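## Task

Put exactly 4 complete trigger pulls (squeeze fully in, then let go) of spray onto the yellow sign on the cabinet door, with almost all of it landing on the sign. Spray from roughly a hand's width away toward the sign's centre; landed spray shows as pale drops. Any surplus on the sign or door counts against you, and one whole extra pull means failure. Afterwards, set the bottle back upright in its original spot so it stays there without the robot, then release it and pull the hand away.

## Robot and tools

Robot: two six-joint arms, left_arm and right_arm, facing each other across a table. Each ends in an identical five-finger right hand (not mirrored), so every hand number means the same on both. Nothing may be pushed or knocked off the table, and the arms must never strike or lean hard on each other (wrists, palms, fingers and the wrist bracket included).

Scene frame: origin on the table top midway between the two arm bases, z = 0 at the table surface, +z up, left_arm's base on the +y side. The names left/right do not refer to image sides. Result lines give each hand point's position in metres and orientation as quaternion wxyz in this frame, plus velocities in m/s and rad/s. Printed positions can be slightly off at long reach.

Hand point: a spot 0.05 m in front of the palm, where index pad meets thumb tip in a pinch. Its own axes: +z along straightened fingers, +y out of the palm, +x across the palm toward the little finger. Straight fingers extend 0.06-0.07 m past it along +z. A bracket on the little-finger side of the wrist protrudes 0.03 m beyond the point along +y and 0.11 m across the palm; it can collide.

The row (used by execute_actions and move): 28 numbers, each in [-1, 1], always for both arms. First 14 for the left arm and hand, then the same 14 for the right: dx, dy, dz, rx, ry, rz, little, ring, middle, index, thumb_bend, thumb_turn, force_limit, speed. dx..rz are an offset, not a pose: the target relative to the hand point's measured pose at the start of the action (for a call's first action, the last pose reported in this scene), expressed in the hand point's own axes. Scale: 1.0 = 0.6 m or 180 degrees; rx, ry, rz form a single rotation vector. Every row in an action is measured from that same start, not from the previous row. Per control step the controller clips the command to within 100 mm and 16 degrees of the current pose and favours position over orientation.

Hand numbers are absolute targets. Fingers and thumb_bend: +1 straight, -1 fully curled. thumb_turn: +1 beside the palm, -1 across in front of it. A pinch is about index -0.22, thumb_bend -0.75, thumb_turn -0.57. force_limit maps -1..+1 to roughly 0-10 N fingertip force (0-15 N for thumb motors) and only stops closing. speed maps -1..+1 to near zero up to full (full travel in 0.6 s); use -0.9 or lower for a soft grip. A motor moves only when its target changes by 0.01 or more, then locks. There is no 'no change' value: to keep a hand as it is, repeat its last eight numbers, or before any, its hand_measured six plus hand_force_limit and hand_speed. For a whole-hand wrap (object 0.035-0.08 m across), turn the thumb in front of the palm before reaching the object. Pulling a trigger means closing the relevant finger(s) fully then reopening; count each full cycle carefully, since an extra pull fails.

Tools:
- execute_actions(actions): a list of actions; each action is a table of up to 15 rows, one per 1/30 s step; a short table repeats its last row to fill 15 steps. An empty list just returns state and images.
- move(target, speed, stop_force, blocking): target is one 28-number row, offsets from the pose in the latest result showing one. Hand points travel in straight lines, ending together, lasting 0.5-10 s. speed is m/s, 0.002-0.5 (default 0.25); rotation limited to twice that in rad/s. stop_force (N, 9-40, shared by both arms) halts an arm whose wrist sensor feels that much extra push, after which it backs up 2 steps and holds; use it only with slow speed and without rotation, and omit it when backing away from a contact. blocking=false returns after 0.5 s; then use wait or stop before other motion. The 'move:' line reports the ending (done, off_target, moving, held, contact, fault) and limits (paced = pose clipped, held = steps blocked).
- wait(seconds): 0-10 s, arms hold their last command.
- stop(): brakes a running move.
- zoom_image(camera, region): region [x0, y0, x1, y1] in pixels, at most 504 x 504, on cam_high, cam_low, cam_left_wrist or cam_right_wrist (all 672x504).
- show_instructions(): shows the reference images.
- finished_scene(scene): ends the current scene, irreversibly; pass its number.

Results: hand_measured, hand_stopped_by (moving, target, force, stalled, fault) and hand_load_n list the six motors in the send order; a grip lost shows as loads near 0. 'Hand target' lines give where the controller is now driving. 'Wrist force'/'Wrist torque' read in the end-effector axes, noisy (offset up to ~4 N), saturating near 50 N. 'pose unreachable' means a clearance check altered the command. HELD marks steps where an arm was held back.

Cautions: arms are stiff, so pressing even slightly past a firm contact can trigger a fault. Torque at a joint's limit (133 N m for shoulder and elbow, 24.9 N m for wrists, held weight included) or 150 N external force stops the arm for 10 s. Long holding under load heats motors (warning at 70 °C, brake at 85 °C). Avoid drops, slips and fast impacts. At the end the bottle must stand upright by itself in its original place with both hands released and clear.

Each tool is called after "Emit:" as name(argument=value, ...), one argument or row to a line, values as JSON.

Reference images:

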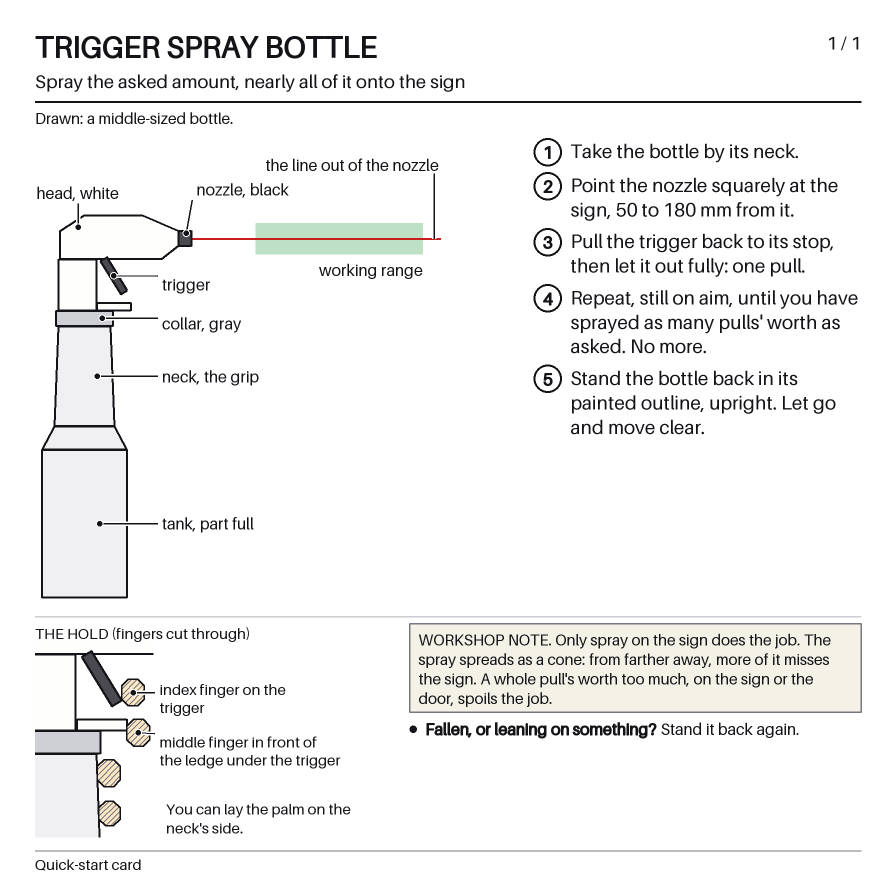

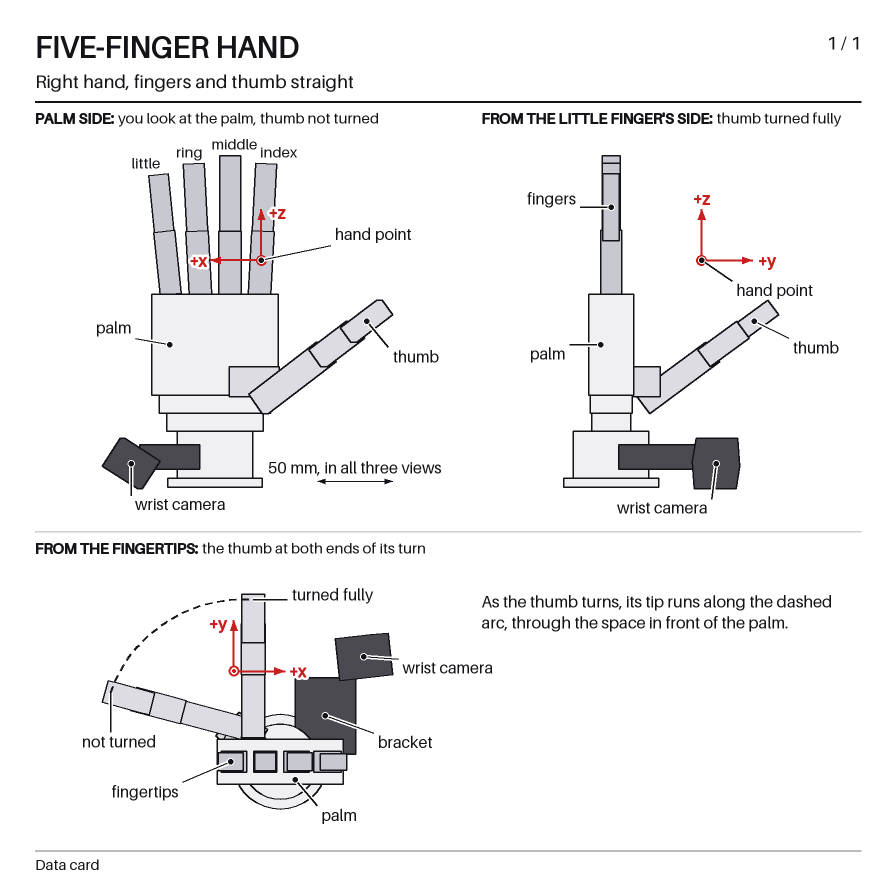

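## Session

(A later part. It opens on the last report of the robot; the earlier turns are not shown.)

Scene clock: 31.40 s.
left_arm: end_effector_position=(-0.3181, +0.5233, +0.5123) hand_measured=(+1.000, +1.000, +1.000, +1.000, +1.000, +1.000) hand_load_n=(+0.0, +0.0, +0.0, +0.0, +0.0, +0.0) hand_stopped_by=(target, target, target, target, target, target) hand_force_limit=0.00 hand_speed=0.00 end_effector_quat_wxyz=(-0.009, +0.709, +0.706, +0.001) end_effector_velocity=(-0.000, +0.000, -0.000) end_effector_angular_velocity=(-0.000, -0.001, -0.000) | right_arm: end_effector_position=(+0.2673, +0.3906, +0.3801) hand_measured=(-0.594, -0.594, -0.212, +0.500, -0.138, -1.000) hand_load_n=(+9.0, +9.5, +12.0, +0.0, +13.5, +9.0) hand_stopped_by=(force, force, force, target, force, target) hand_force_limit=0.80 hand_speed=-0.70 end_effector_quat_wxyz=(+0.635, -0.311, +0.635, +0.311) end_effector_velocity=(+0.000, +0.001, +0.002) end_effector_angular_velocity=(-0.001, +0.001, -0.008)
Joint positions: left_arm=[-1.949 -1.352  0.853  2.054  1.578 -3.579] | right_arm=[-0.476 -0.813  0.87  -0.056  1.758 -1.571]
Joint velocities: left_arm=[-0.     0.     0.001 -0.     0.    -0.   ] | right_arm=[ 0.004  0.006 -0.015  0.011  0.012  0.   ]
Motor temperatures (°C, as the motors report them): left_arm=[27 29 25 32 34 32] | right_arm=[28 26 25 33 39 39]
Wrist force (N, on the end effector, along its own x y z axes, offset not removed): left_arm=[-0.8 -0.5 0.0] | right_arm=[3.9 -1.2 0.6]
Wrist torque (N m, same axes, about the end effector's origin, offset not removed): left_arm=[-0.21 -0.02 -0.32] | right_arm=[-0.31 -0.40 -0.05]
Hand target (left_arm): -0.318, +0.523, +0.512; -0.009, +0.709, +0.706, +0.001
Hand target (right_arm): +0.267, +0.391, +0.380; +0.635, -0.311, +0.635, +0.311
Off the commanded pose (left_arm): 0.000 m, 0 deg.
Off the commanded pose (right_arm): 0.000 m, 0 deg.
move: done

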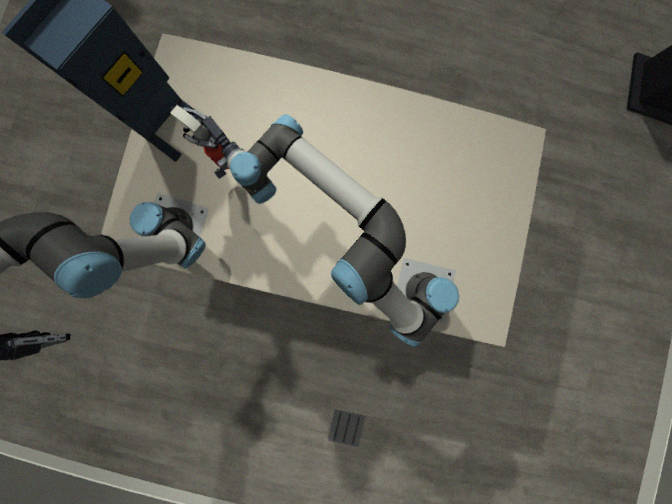

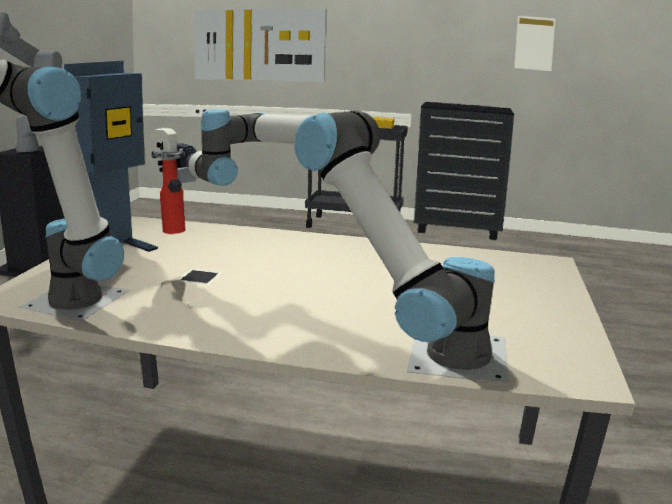

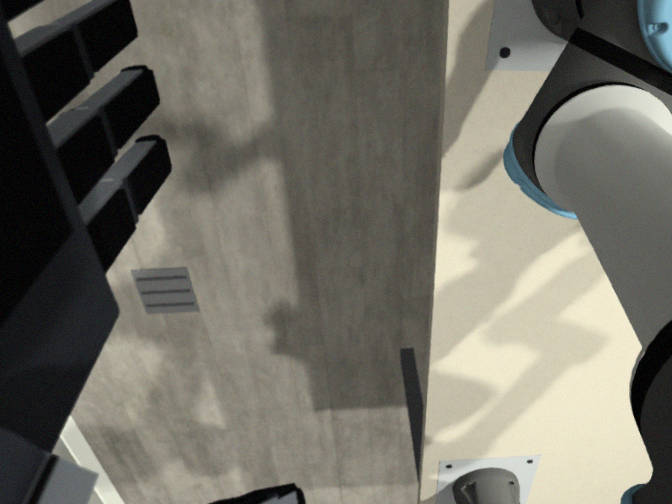

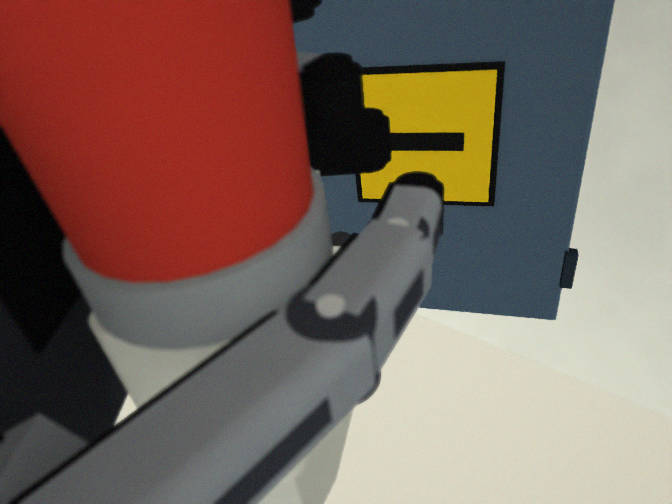

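Emit:
move(
  target=[0,0,0,0,0,0,1,1,1,1,1,1,0,0,0,0.022,0.105,0,0,0,-1,-1,-1,0.5,-1,-1,0.8,-0.7],
  speed=0.08,
)

Emit:
zoom_image(
  camera="cam_low",
  region=[70,60,250,260],
)

Emit:
zoom_image(
  camera="cam_high",
  region=[60,20,280,200],
)

Scene clock: 32.83 s.
left_arm: end_effector_position=(-0.3181, +0.5233, +0.5123) hand_measured=(+1.000, +1.000, +1.000, +1.000, +1.000, +1.000) hand_load_n=(+0.0, +0.0, +0.0, +0.0, +0.0, +0.0) hand_stopped_by=(target, target, target, target, target, target) hand_force_limit=0.00 hand_speed=0.00 end_effector_quat_wxyz=(-0.009, +0.709, +0.706, +0.001) end_effector_velocity=(-0.000, +0.000, -0.000) end_effector_angular_velocity=(-0.001, -0.001, +0.001) | right_arm: end_effector_position=(+0.2954, +0.4481, +0.3798) hand_measured=(-0.594, -0.594, -0.212, +0.500, -0.138, -1.000) hand_load_n=(+9.0, +9.5, +12.0, +0.0, +13.5, +9.0) hand_stopped_by=(force, force, force, target, force, target) hand_force_limit=0.80 hand_speed=-0.70 end_effector_quat_wxyz=(+0.635, -0.311, +0.635, +0.311) end_effector_velocity=(+0.000, +0.002, +0.001) end_effector_angular_velocity=(-0.003, +0.001, -0.002)
Joint positions: left_arm=[-1.949 -1.352  0.853  2.054  1.578 -3.579] | right_arm=[-0.474 -0.559  0.403  0.156  1.759 -1.571]
Joint velocities: left_arm=[-0.     0.     0.002 -0.001 -0.    -0.001] | right_arm=[ 0.001  0.014 -0.031  0.021  0.002 -0.001]
Motor temperatures (°C, as the motors report them): left_arm=[27 29 25 32 34 32] | right_arm=[28 26 25 33 39 39]
Wrist force (N, on the end effector, along its own x y z axes, offset not removed): left_arm=[0.0 1.6 1.0] | right_arm=[-0.2 1.6 2.8]
Wrist torque (N m, same axes, about the end effector's origin, offset not removed): left_arm=[0.11 -0.13 -0.17] | right_arm=[0.00 0.19 -0.12]
Hand target (left_arm): -0.318, +0.523, +0.512; -0.009, +0.709, +0.706, +0.001
Hand target (right_arm): +0.295, +0.448, +0.380; +0.635, -0.311, +0.635, +0.311
Off the commanded pose (left_arm): 0.000 m, 0 deg.
Off the commanded pose (right_arm): 0.000 m, 0 deg.
move: done

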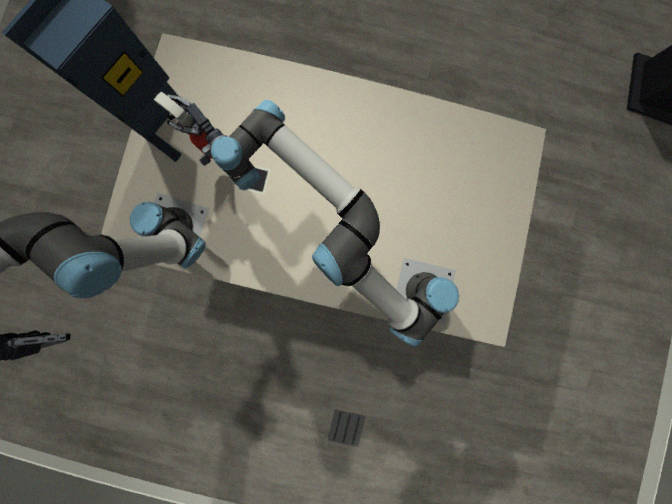

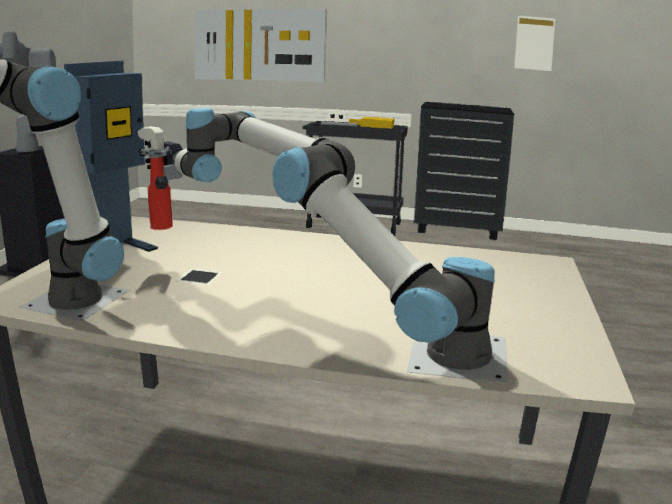

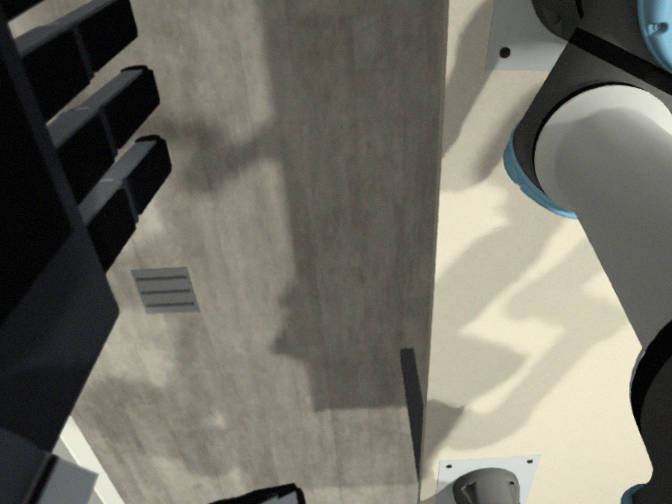

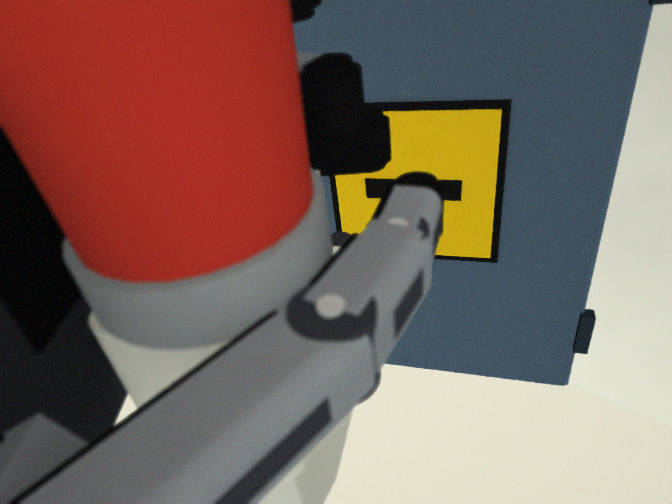

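Region (70, 60, 250, 260) of cam_low's 672x504 image, scaled by 2.520, with more detail than that image has; it fills the left 454 columns of this view, and the rest is white.

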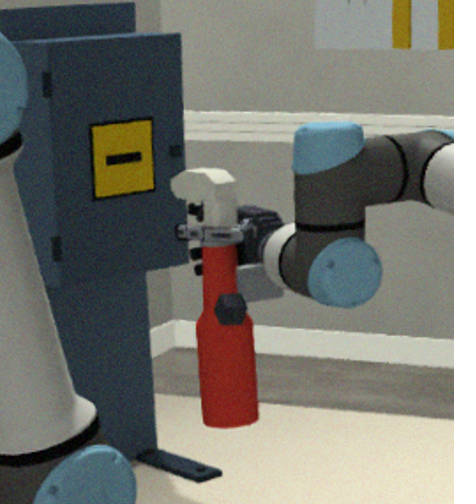

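Region (60, 20, 280, 200) of cam_high's 672x504 image, scaled by 2.291, with more detail than that image has; it fills the top 412 rows of this view, and the rest is white.

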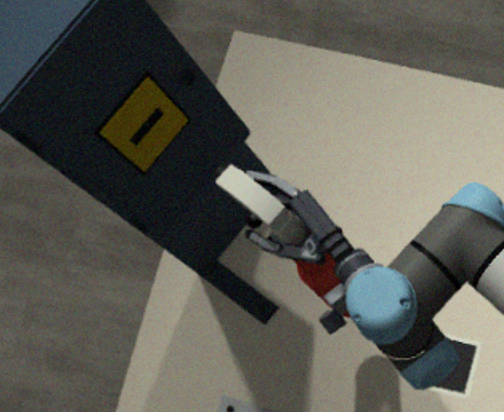

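Emit:
move(
  target=[0,0,0,0,0,0,1,1,1,1,1,1,0,0,-0.04,0.01,-0.005,0,0,0,-1,-1,-1,0.5,-1,-1,0.8,-0.7],
  speed=0.05,
)

Emit:
move(
  target=[0,0,0,0,0,0,1,1,1,1,1,1,0,0,0,0,0,0,0,0,-1,-1,-1,-0.2,-1,-1,1,-0.6],
)

Emit:
zoom_image(
  camera="cam_low",
  region=[90,95,190,165],
)

Scene clock: 33.87 s.
left_arm: end_effector_position=(-0.3181, +0.5233, +0.5123) hand_measured=(+1.000, +1.000, +1.000, +1.000, +1.000, +1.000) hand_load_n=(+0.0, +0.0, +0.0, +0.0, +0.0, +0.0) hand_stopped_by=(target, target, target, target, target, target) hand_force_limit=0.00 hand_speed=0.00 end_effector_quat_wxyz=(-0.009, +0.709, +0.706, +0.001) end_effector_velocity=(-0.000, +0.000, +0.000) end_effector_angular_velocity=(+0.001, +0.002, -0.000) | right_arm: end_effector_position=(+0.2889, +0.4494, +0.4036) hand_measured=(-0.594, -0.594, -0.212, +0.500, -0.138, -1.000) hand_load_n=(+9.0, +9.5, +12.0, +0.0, +13.5, +9.0) hand_stopped_by=(force, force, force, target, force, target) hand_force_limit=0.80 hand_speed=-0.70 end_effector_quat_wxyz=(+0.635, -0.311, +0.635, +0.311) end_effector_velocity=(-0.001, +0.001, +0.000) end_effector_angular_velocity=(-0.003, +0.001, +0.001)
Joint positions: left_arm=[-1.949 -1.352  0.853  2.054  1.578 -3.579] | right_arm=[-0.466 -0.53   0.286  0.245  1.768 -1.571]
Joint velocities: left_arm=[-0.     0.    -0.002 -0.001  0.    -0.   ] | right_arm=[ 0.001  0.008 -0.019  0.014 -0.    -0.001]
Motor temperatures (°C, as the motors report them): left_arm=[27 29 25 32 34 32] | right_arm=[28 26 25 33 39 39]
Wrist force (N, on the end effector, along its own x y z axes, offset not removed): left_arm=[-0.3 2.3 1.9] | right_arm=[3.5 -2.1 -1.6]
Wrist torque (N m, same axes, about the end effector's origin, offset not removed): left_arm=[0.15 -0.18 -0.12] | right_arm=[-0.20 -0.25 -0.21]
Hand target (left_arm): -0.318, +0.523, +0.512; -0.009, +0.709, +0.706, +0.001
Hand target (right_arm): +0.289, +0.449, +0.404; +0.635, -0.311, +0.635, +0.311
Off the commanded pose (left_arm): 0.000 m, 0 deg.
Off the commanded pose (right_arm): 0.000 m, 0 deg.
move: done

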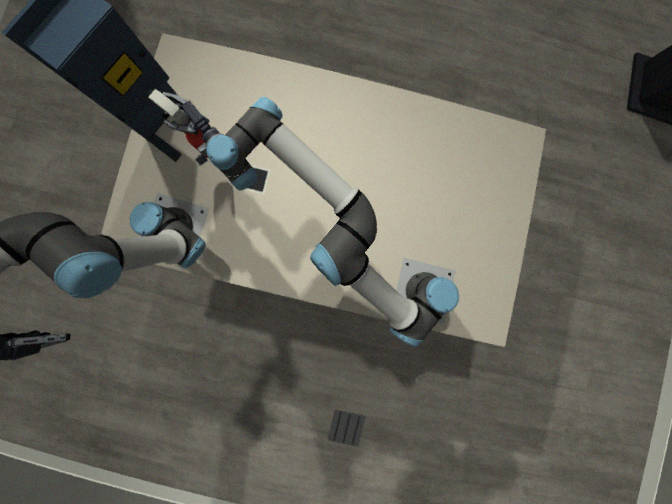

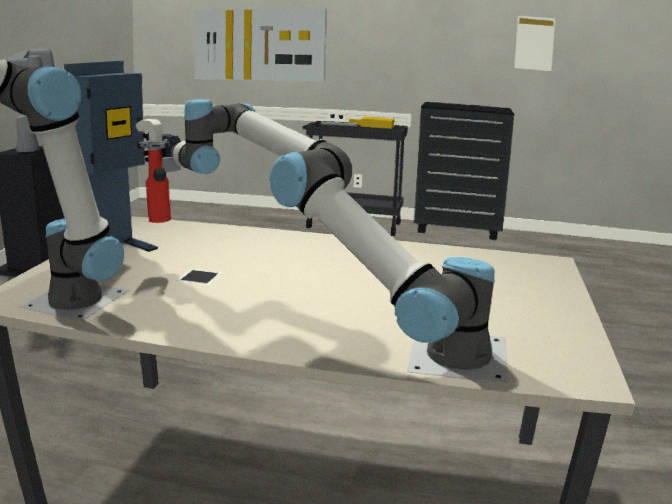

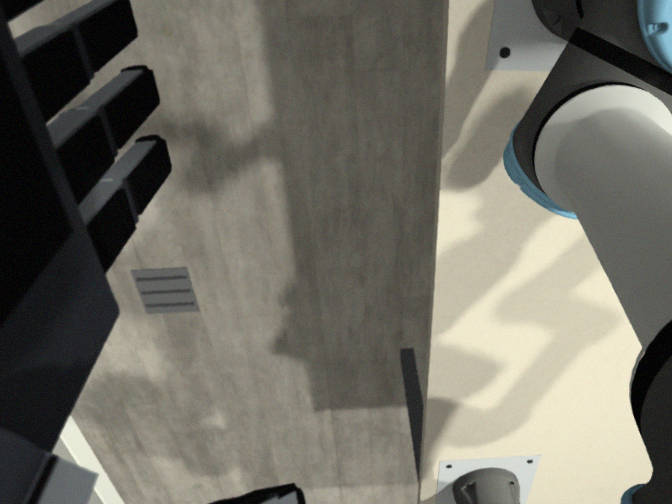

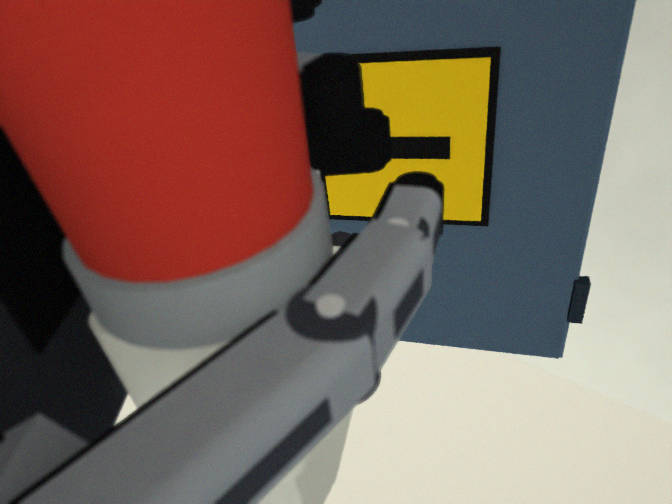

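Scene clock: 35.20 s.
left_arm: end_effector_position=(-0.3181, +0.5233, +0.5123) hand_measured=(+1.000, +1.000, +1.000, +1.000, +1.000, +1.000) hand_load_n=(+0.0, +0.0, +0.0, +0.0, +0.0, +0.0) hand_stopped_by=(target, target, target, target, target, target) hand_force_limit=0.00 hand_speed=0.00 end_effector_quat_wxyz=(-0.009, +0.709, +0.706, +0.001) end_effector_velocity=(-0.000, +0.000, +0.000) end_effector_angular_velocity=(+0.001, +0.002, -0.001) | right_arm: end_effector_position=(+0.2889, +0.4494, +0.4036) hand_measured=(-0.594, -0.594, -0.212, -0.200, -0.138, -1.000) hand_load_n=(+9.0, +9.5, +12.0, +0.0, +13.5, +9.0) hand_stopped_by=(force, force, force, target, force, target) hand_force_limit=1.00 hand_speed=-0.60 end_effector_quat_wxyz=(+0.635, -0.311, +0.635, +0.311) end_effector_velocity=(+0.000, -0.000, -0.001) end_effector_angular_velocity=(-0.002, -0.000, +0.000)
Joint positions: left_arm=[-1.949 -1.352  0.853  2.054  1.578 -3.579] | right_arm=[-0.466 -0.53   0.286  0.245  1.768 -1.571]
Joint velocities: left_arm=[-0.     0.001 -0.002 -0.001 -0.     0.   ] | right_arm=[-0.    -0.     0.001  0.    -0.001 -0.001]
Motor temperatures (°C, as the motors report them): left_arm=[27 29 25 32 34 32] | right_arm=[28 26 25 33 39 39]
Wrist force (N, on the end effector, along its own x y z axes, offset not removed): left_arm=[-1.2 2.4 0.2] | right_arm=[7.8 -0.1 1.7]
Wrist torque (N m, same axes, about the end effector's origin, offset not removed): left_arm=[0.28 0.06 -0.17] | right_arm=[-0.21 -0.98 0.19]
Hand target (left_arm): -0.318, +0.523, +0.512; -0.009, +0.709, +0.706, +0.001
Hand target (right_arm): +0.289, +0.449, +0.404; +0.635, -0.311, +0.635, +0.311
Off the commanded pose (left_arm): 0.000 m, 0 deg.
Off the commanded pose (right_arm): 0.000 m, 0 deg.
move: done

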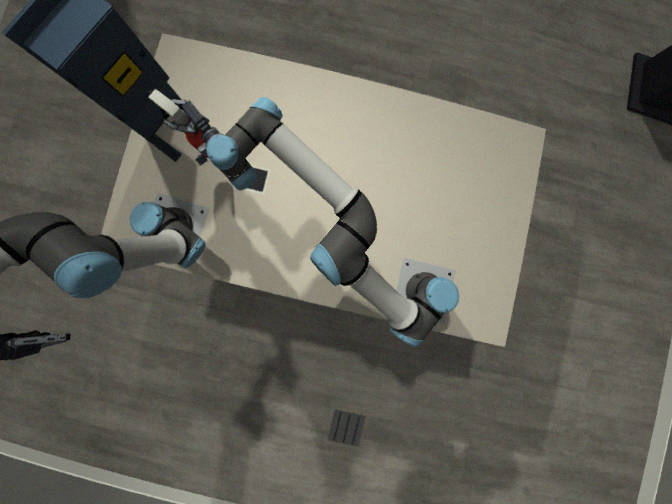

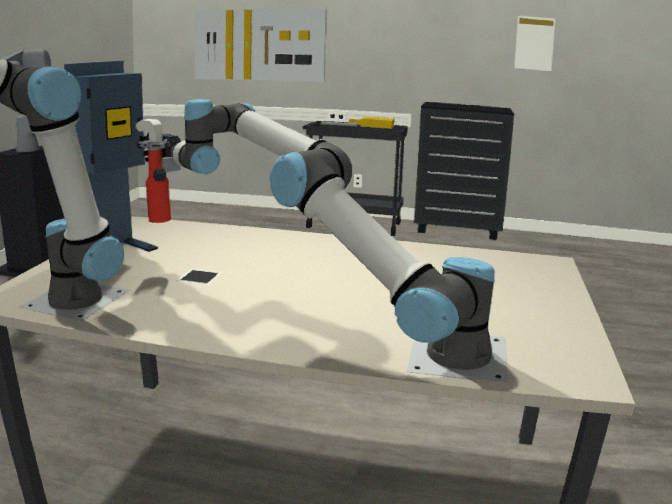

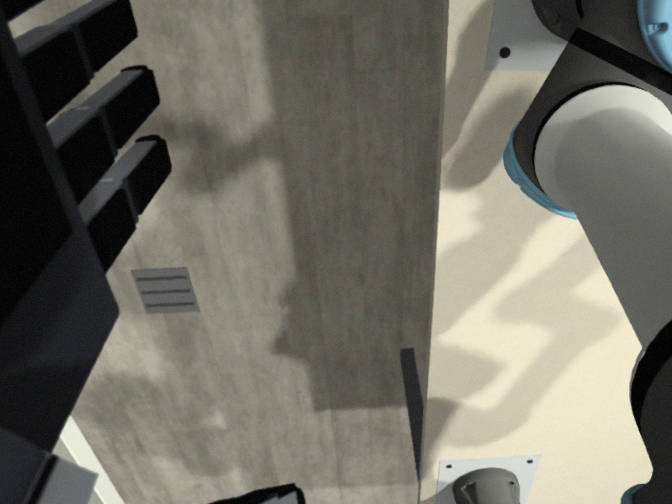

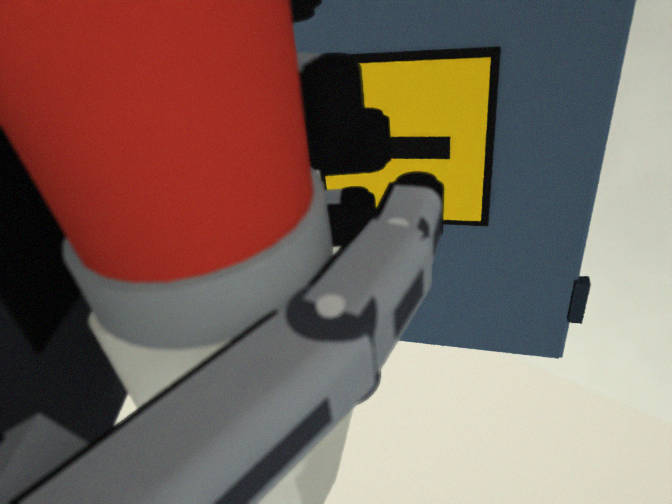

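Region (90, 95, 190, 165) of cam_low's 672x504 image, scaled by 5.040, with more detail than that image has; it fills the top 353 rows of this view, and the rest is white.

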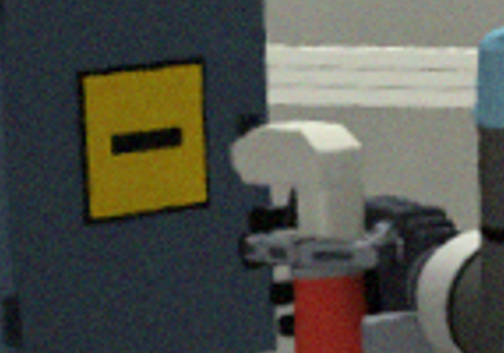

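Emit:
move(
  target=[0,0,0,0,0,0,1,1,1,1,1,1,0,0,0,0,0,0,0,0,-1,-1,-1,-0.45,-1,-1,1,-0.7],
)

Emit:
move(
  target=[0,0,0,0,0,0,1,1,1,1,1,1,0,0,0,0,0,0,0,0,-1,-1,-1,-1,-1,-1,1,-0.7],
)

Emit:
zoom_image(
  camera="cam_low",
  region=[90,95,190,165],
)

Scene clock: 36.03 s.
left_arm: end_effector_position=(-0.3181, +0.5233, +0.5123) hand_measured=(+1.000, +1.000, +1.000, +1.000, +1.000, +1.000) hand_load_n=(+0.0, +0.0, +0.0, +0.0, +0.0, +0.0) hand_stopped_by=(target, target, target, target, target, target) hand_force_limit=0.00 hand_speed=0.00 end_effector_quat_wxyz=(-0.009, +0.709, +0.706, +0.001) end_effector_velocity=(-0.000, +0.000, -0.000) end_effector_angular_velocity=(-0.000, -0.000, -0.001) | right_arm: end_effector_position=(+0.2889, +0.4494, +0.4036) hand_measured=(-0.594, -0.594, -0.212, -0.450, -0.138, -1.000) hand_load_n=(+9.5, +9.5, +12.0, +1.0, +13.5, +9.0) hand_stopped_by=(force, force, force, target, force, target) hand_force_limit=1.00 hand_speed=-0.70 end_effector_quat_wxyz=(+0.635, -0.311, +0.635, +0.311) end_effector_velocity=(-0.000, -0.000, +0.001) end_effector_angular_velocity=(+0.002, +0.001, -0.000)
Joint positions: left_arm=[-1.949 -1.352  0.853  2.054  1.578 -3.579] | right_arm=[-0.466 -0.53   0.286  0.245  1.768 -1.571]
Joint velocities: left_arm=[ 0.     0.     0.    -0.001  0.     0.001] | right_arm=[ 0.     0.    -0.001 -0.     0.     0.002]
Motor temperatures (°C, as the motors report them): left_arm=[27 29 25 32 34 32] | right_arm=[28 26 25 33 39 39]
Wrist force (N, on the end effector, along its own x y z axes, offset not removed): left_arm=[-1.0 1.4 0.3] | right_arm=[8.6 -1.1 1.8]
Wrist torque (N m, same axes, about the end effector's origin, offset not removed): left_arm=[0.07 0.00 -0.22] | right_arm=[-0.35 -1.05 0.18]
Hand target (left_arm): -0.318, +0.523, +0.512; -0.009, +0.709, +0.706, +0.001
Hand target (right_arm): +0.289, +0.449, +0.404; +0.635, -0.311, +0.635, +0.311
Off the commanded pose (left_arm): 0.000 m, 0 deg.
Off the commanded pose (right_arm): 0.000 m, 0 deg.
move: done

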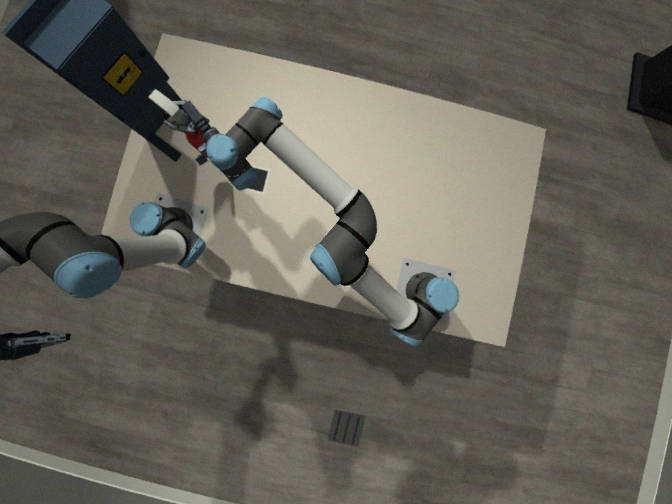

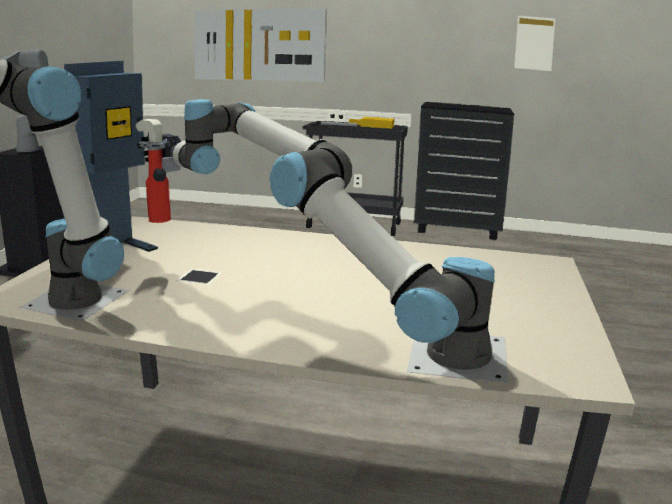

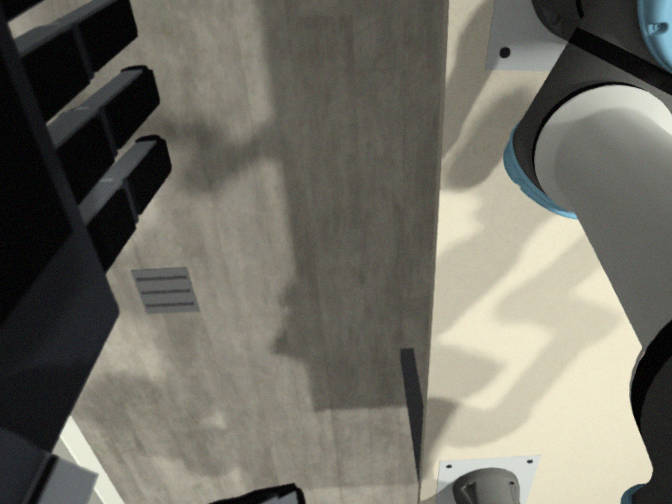

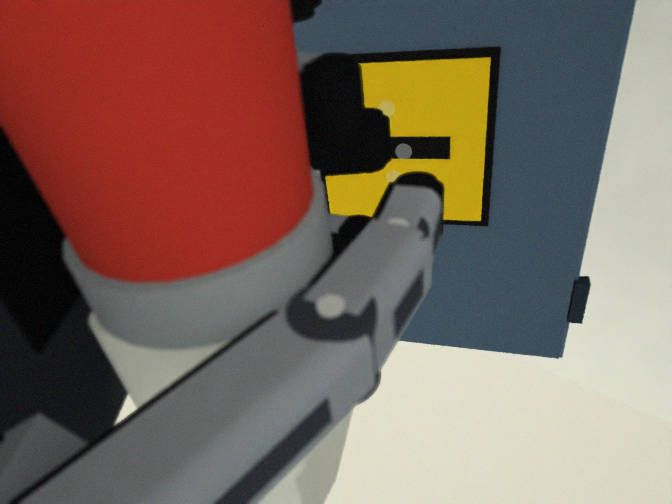

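Scene clock: 36.70 s.
left_arm: end_effector_position=(-0.3181, +0.5233, +0.5123) hand_measured=(+1.000, +1.000, +1.000, +1.000, +1.000, +1.000) hand_load_n=(+0.0, +0.0, +0.0, +0.0, +0.0, +0.0) hand_stopped_by=(target, target, target, target, target, target) hand_force_limit=0.00 hand_speed=0.00 end_effector_quat_wxyz=(-0.009, +0.709, +0.706, +0.001) end_effector_velocity=(-0.000, +0.000, +0.000) end_effector_angular_velocity=(+0.000, +0.001, -0.001) | right_arm: end_effector_position=(+0.2889, +0.4494, +0.4036) hand_measured=(-0.594, -0.594, -0.212, -0.638, -0.138, -1.000) hand_load_n=(+10.0, +10.0, +11.0, +11.0, +13.5, +8.5) hand_stopped_by=(force, force, force, force, force, target) hand_force_limit=1.00 hand_speed=-0.70 end_effector_quat_wxyz=(+0.635, -0.311, +0.635, +0.311) end_effector_velocity=(-0.001, +0.000, +0.000) end_effector_angular_velocity=(+0.000, -0.000, +0.002)
Joint positions: left_arm=[-1.949 -1.352  0.853  2.054  1.578 -3.579] | right_arm=[-0.466 -0.53   0.286  0.245  1.768 -1.571]
Joint velocities: left_arm=[-0.     0.    -0.001 -0.     0.     0.001] | right_arm=[ 0.001 -0.     0.    -0.    -0.001 -0.   ]
Motor temperatures (°C, as the motors report them): left_arm=[27 29 25 32 34 32] | right_arm=[28 26 25 33 39 39]
Wrist force (N, on the end effector, along its own x y z axes, offset not removed): left_arm=[-1.1 1.9 0.4] | right_arm=[5.4 -1.1 -0.5]
Wrist torque (N m, same axes, about the end effector's origin, offset not removed): left_arm=[0.14 0.06 -0.15] | right_arm=[-0.02 -0.41 0.06]
Hand target (left_arm): -0.318, +0.523, +0.512; -0.009, +0.709, +0.706, +0.001
Hand target (right_arm): +0.289, +0.449, +0.404; +0.635, -0.311, +0.635, +0.311
Off the commanded pose (left_arm): 0.000 m, 0 deg.
Off the commanded pose (right_arm): 0.000 m, 0 deg.
move: done

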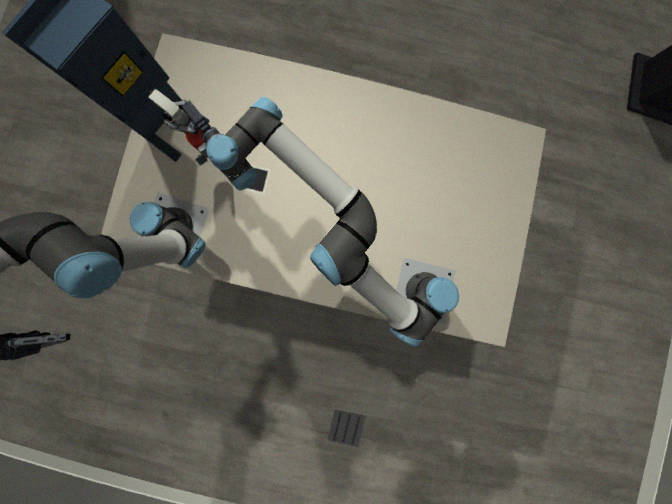

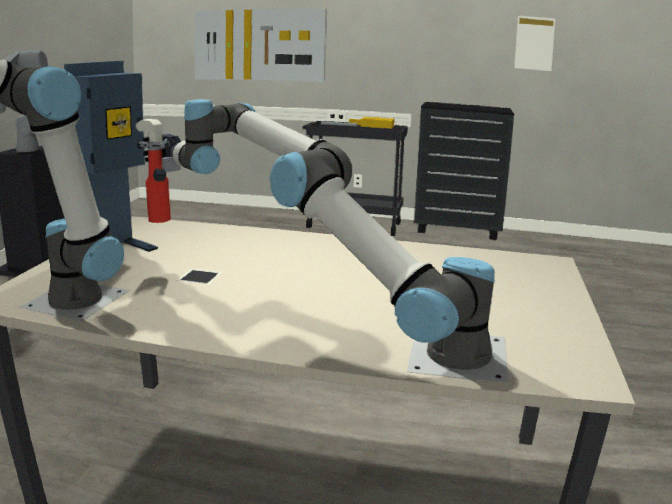

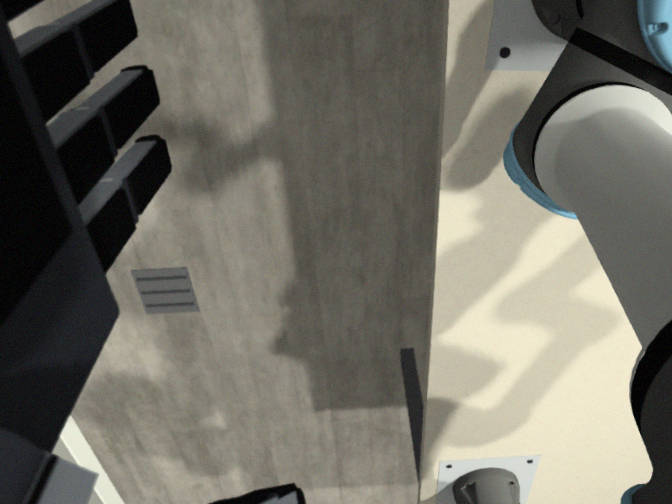

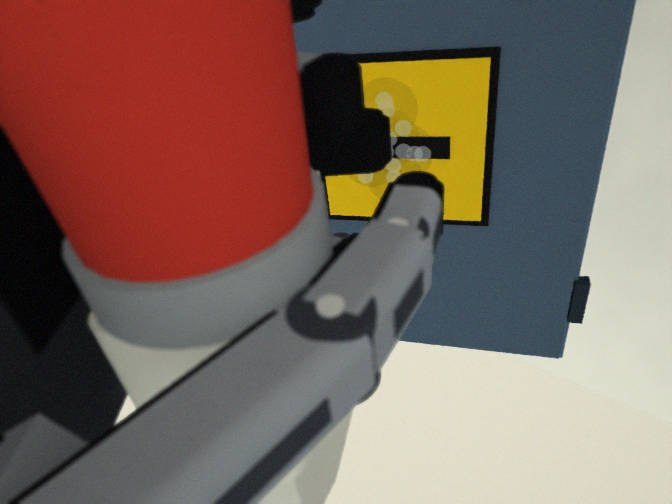

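Region (90, 95, 190, 165) of cam_low's 672x504 image, scaled by 5.040, with more detail than that image has; it fills the top 353 rows of this view, and the rest is white.

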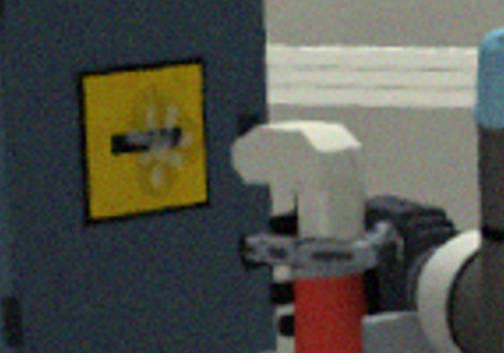

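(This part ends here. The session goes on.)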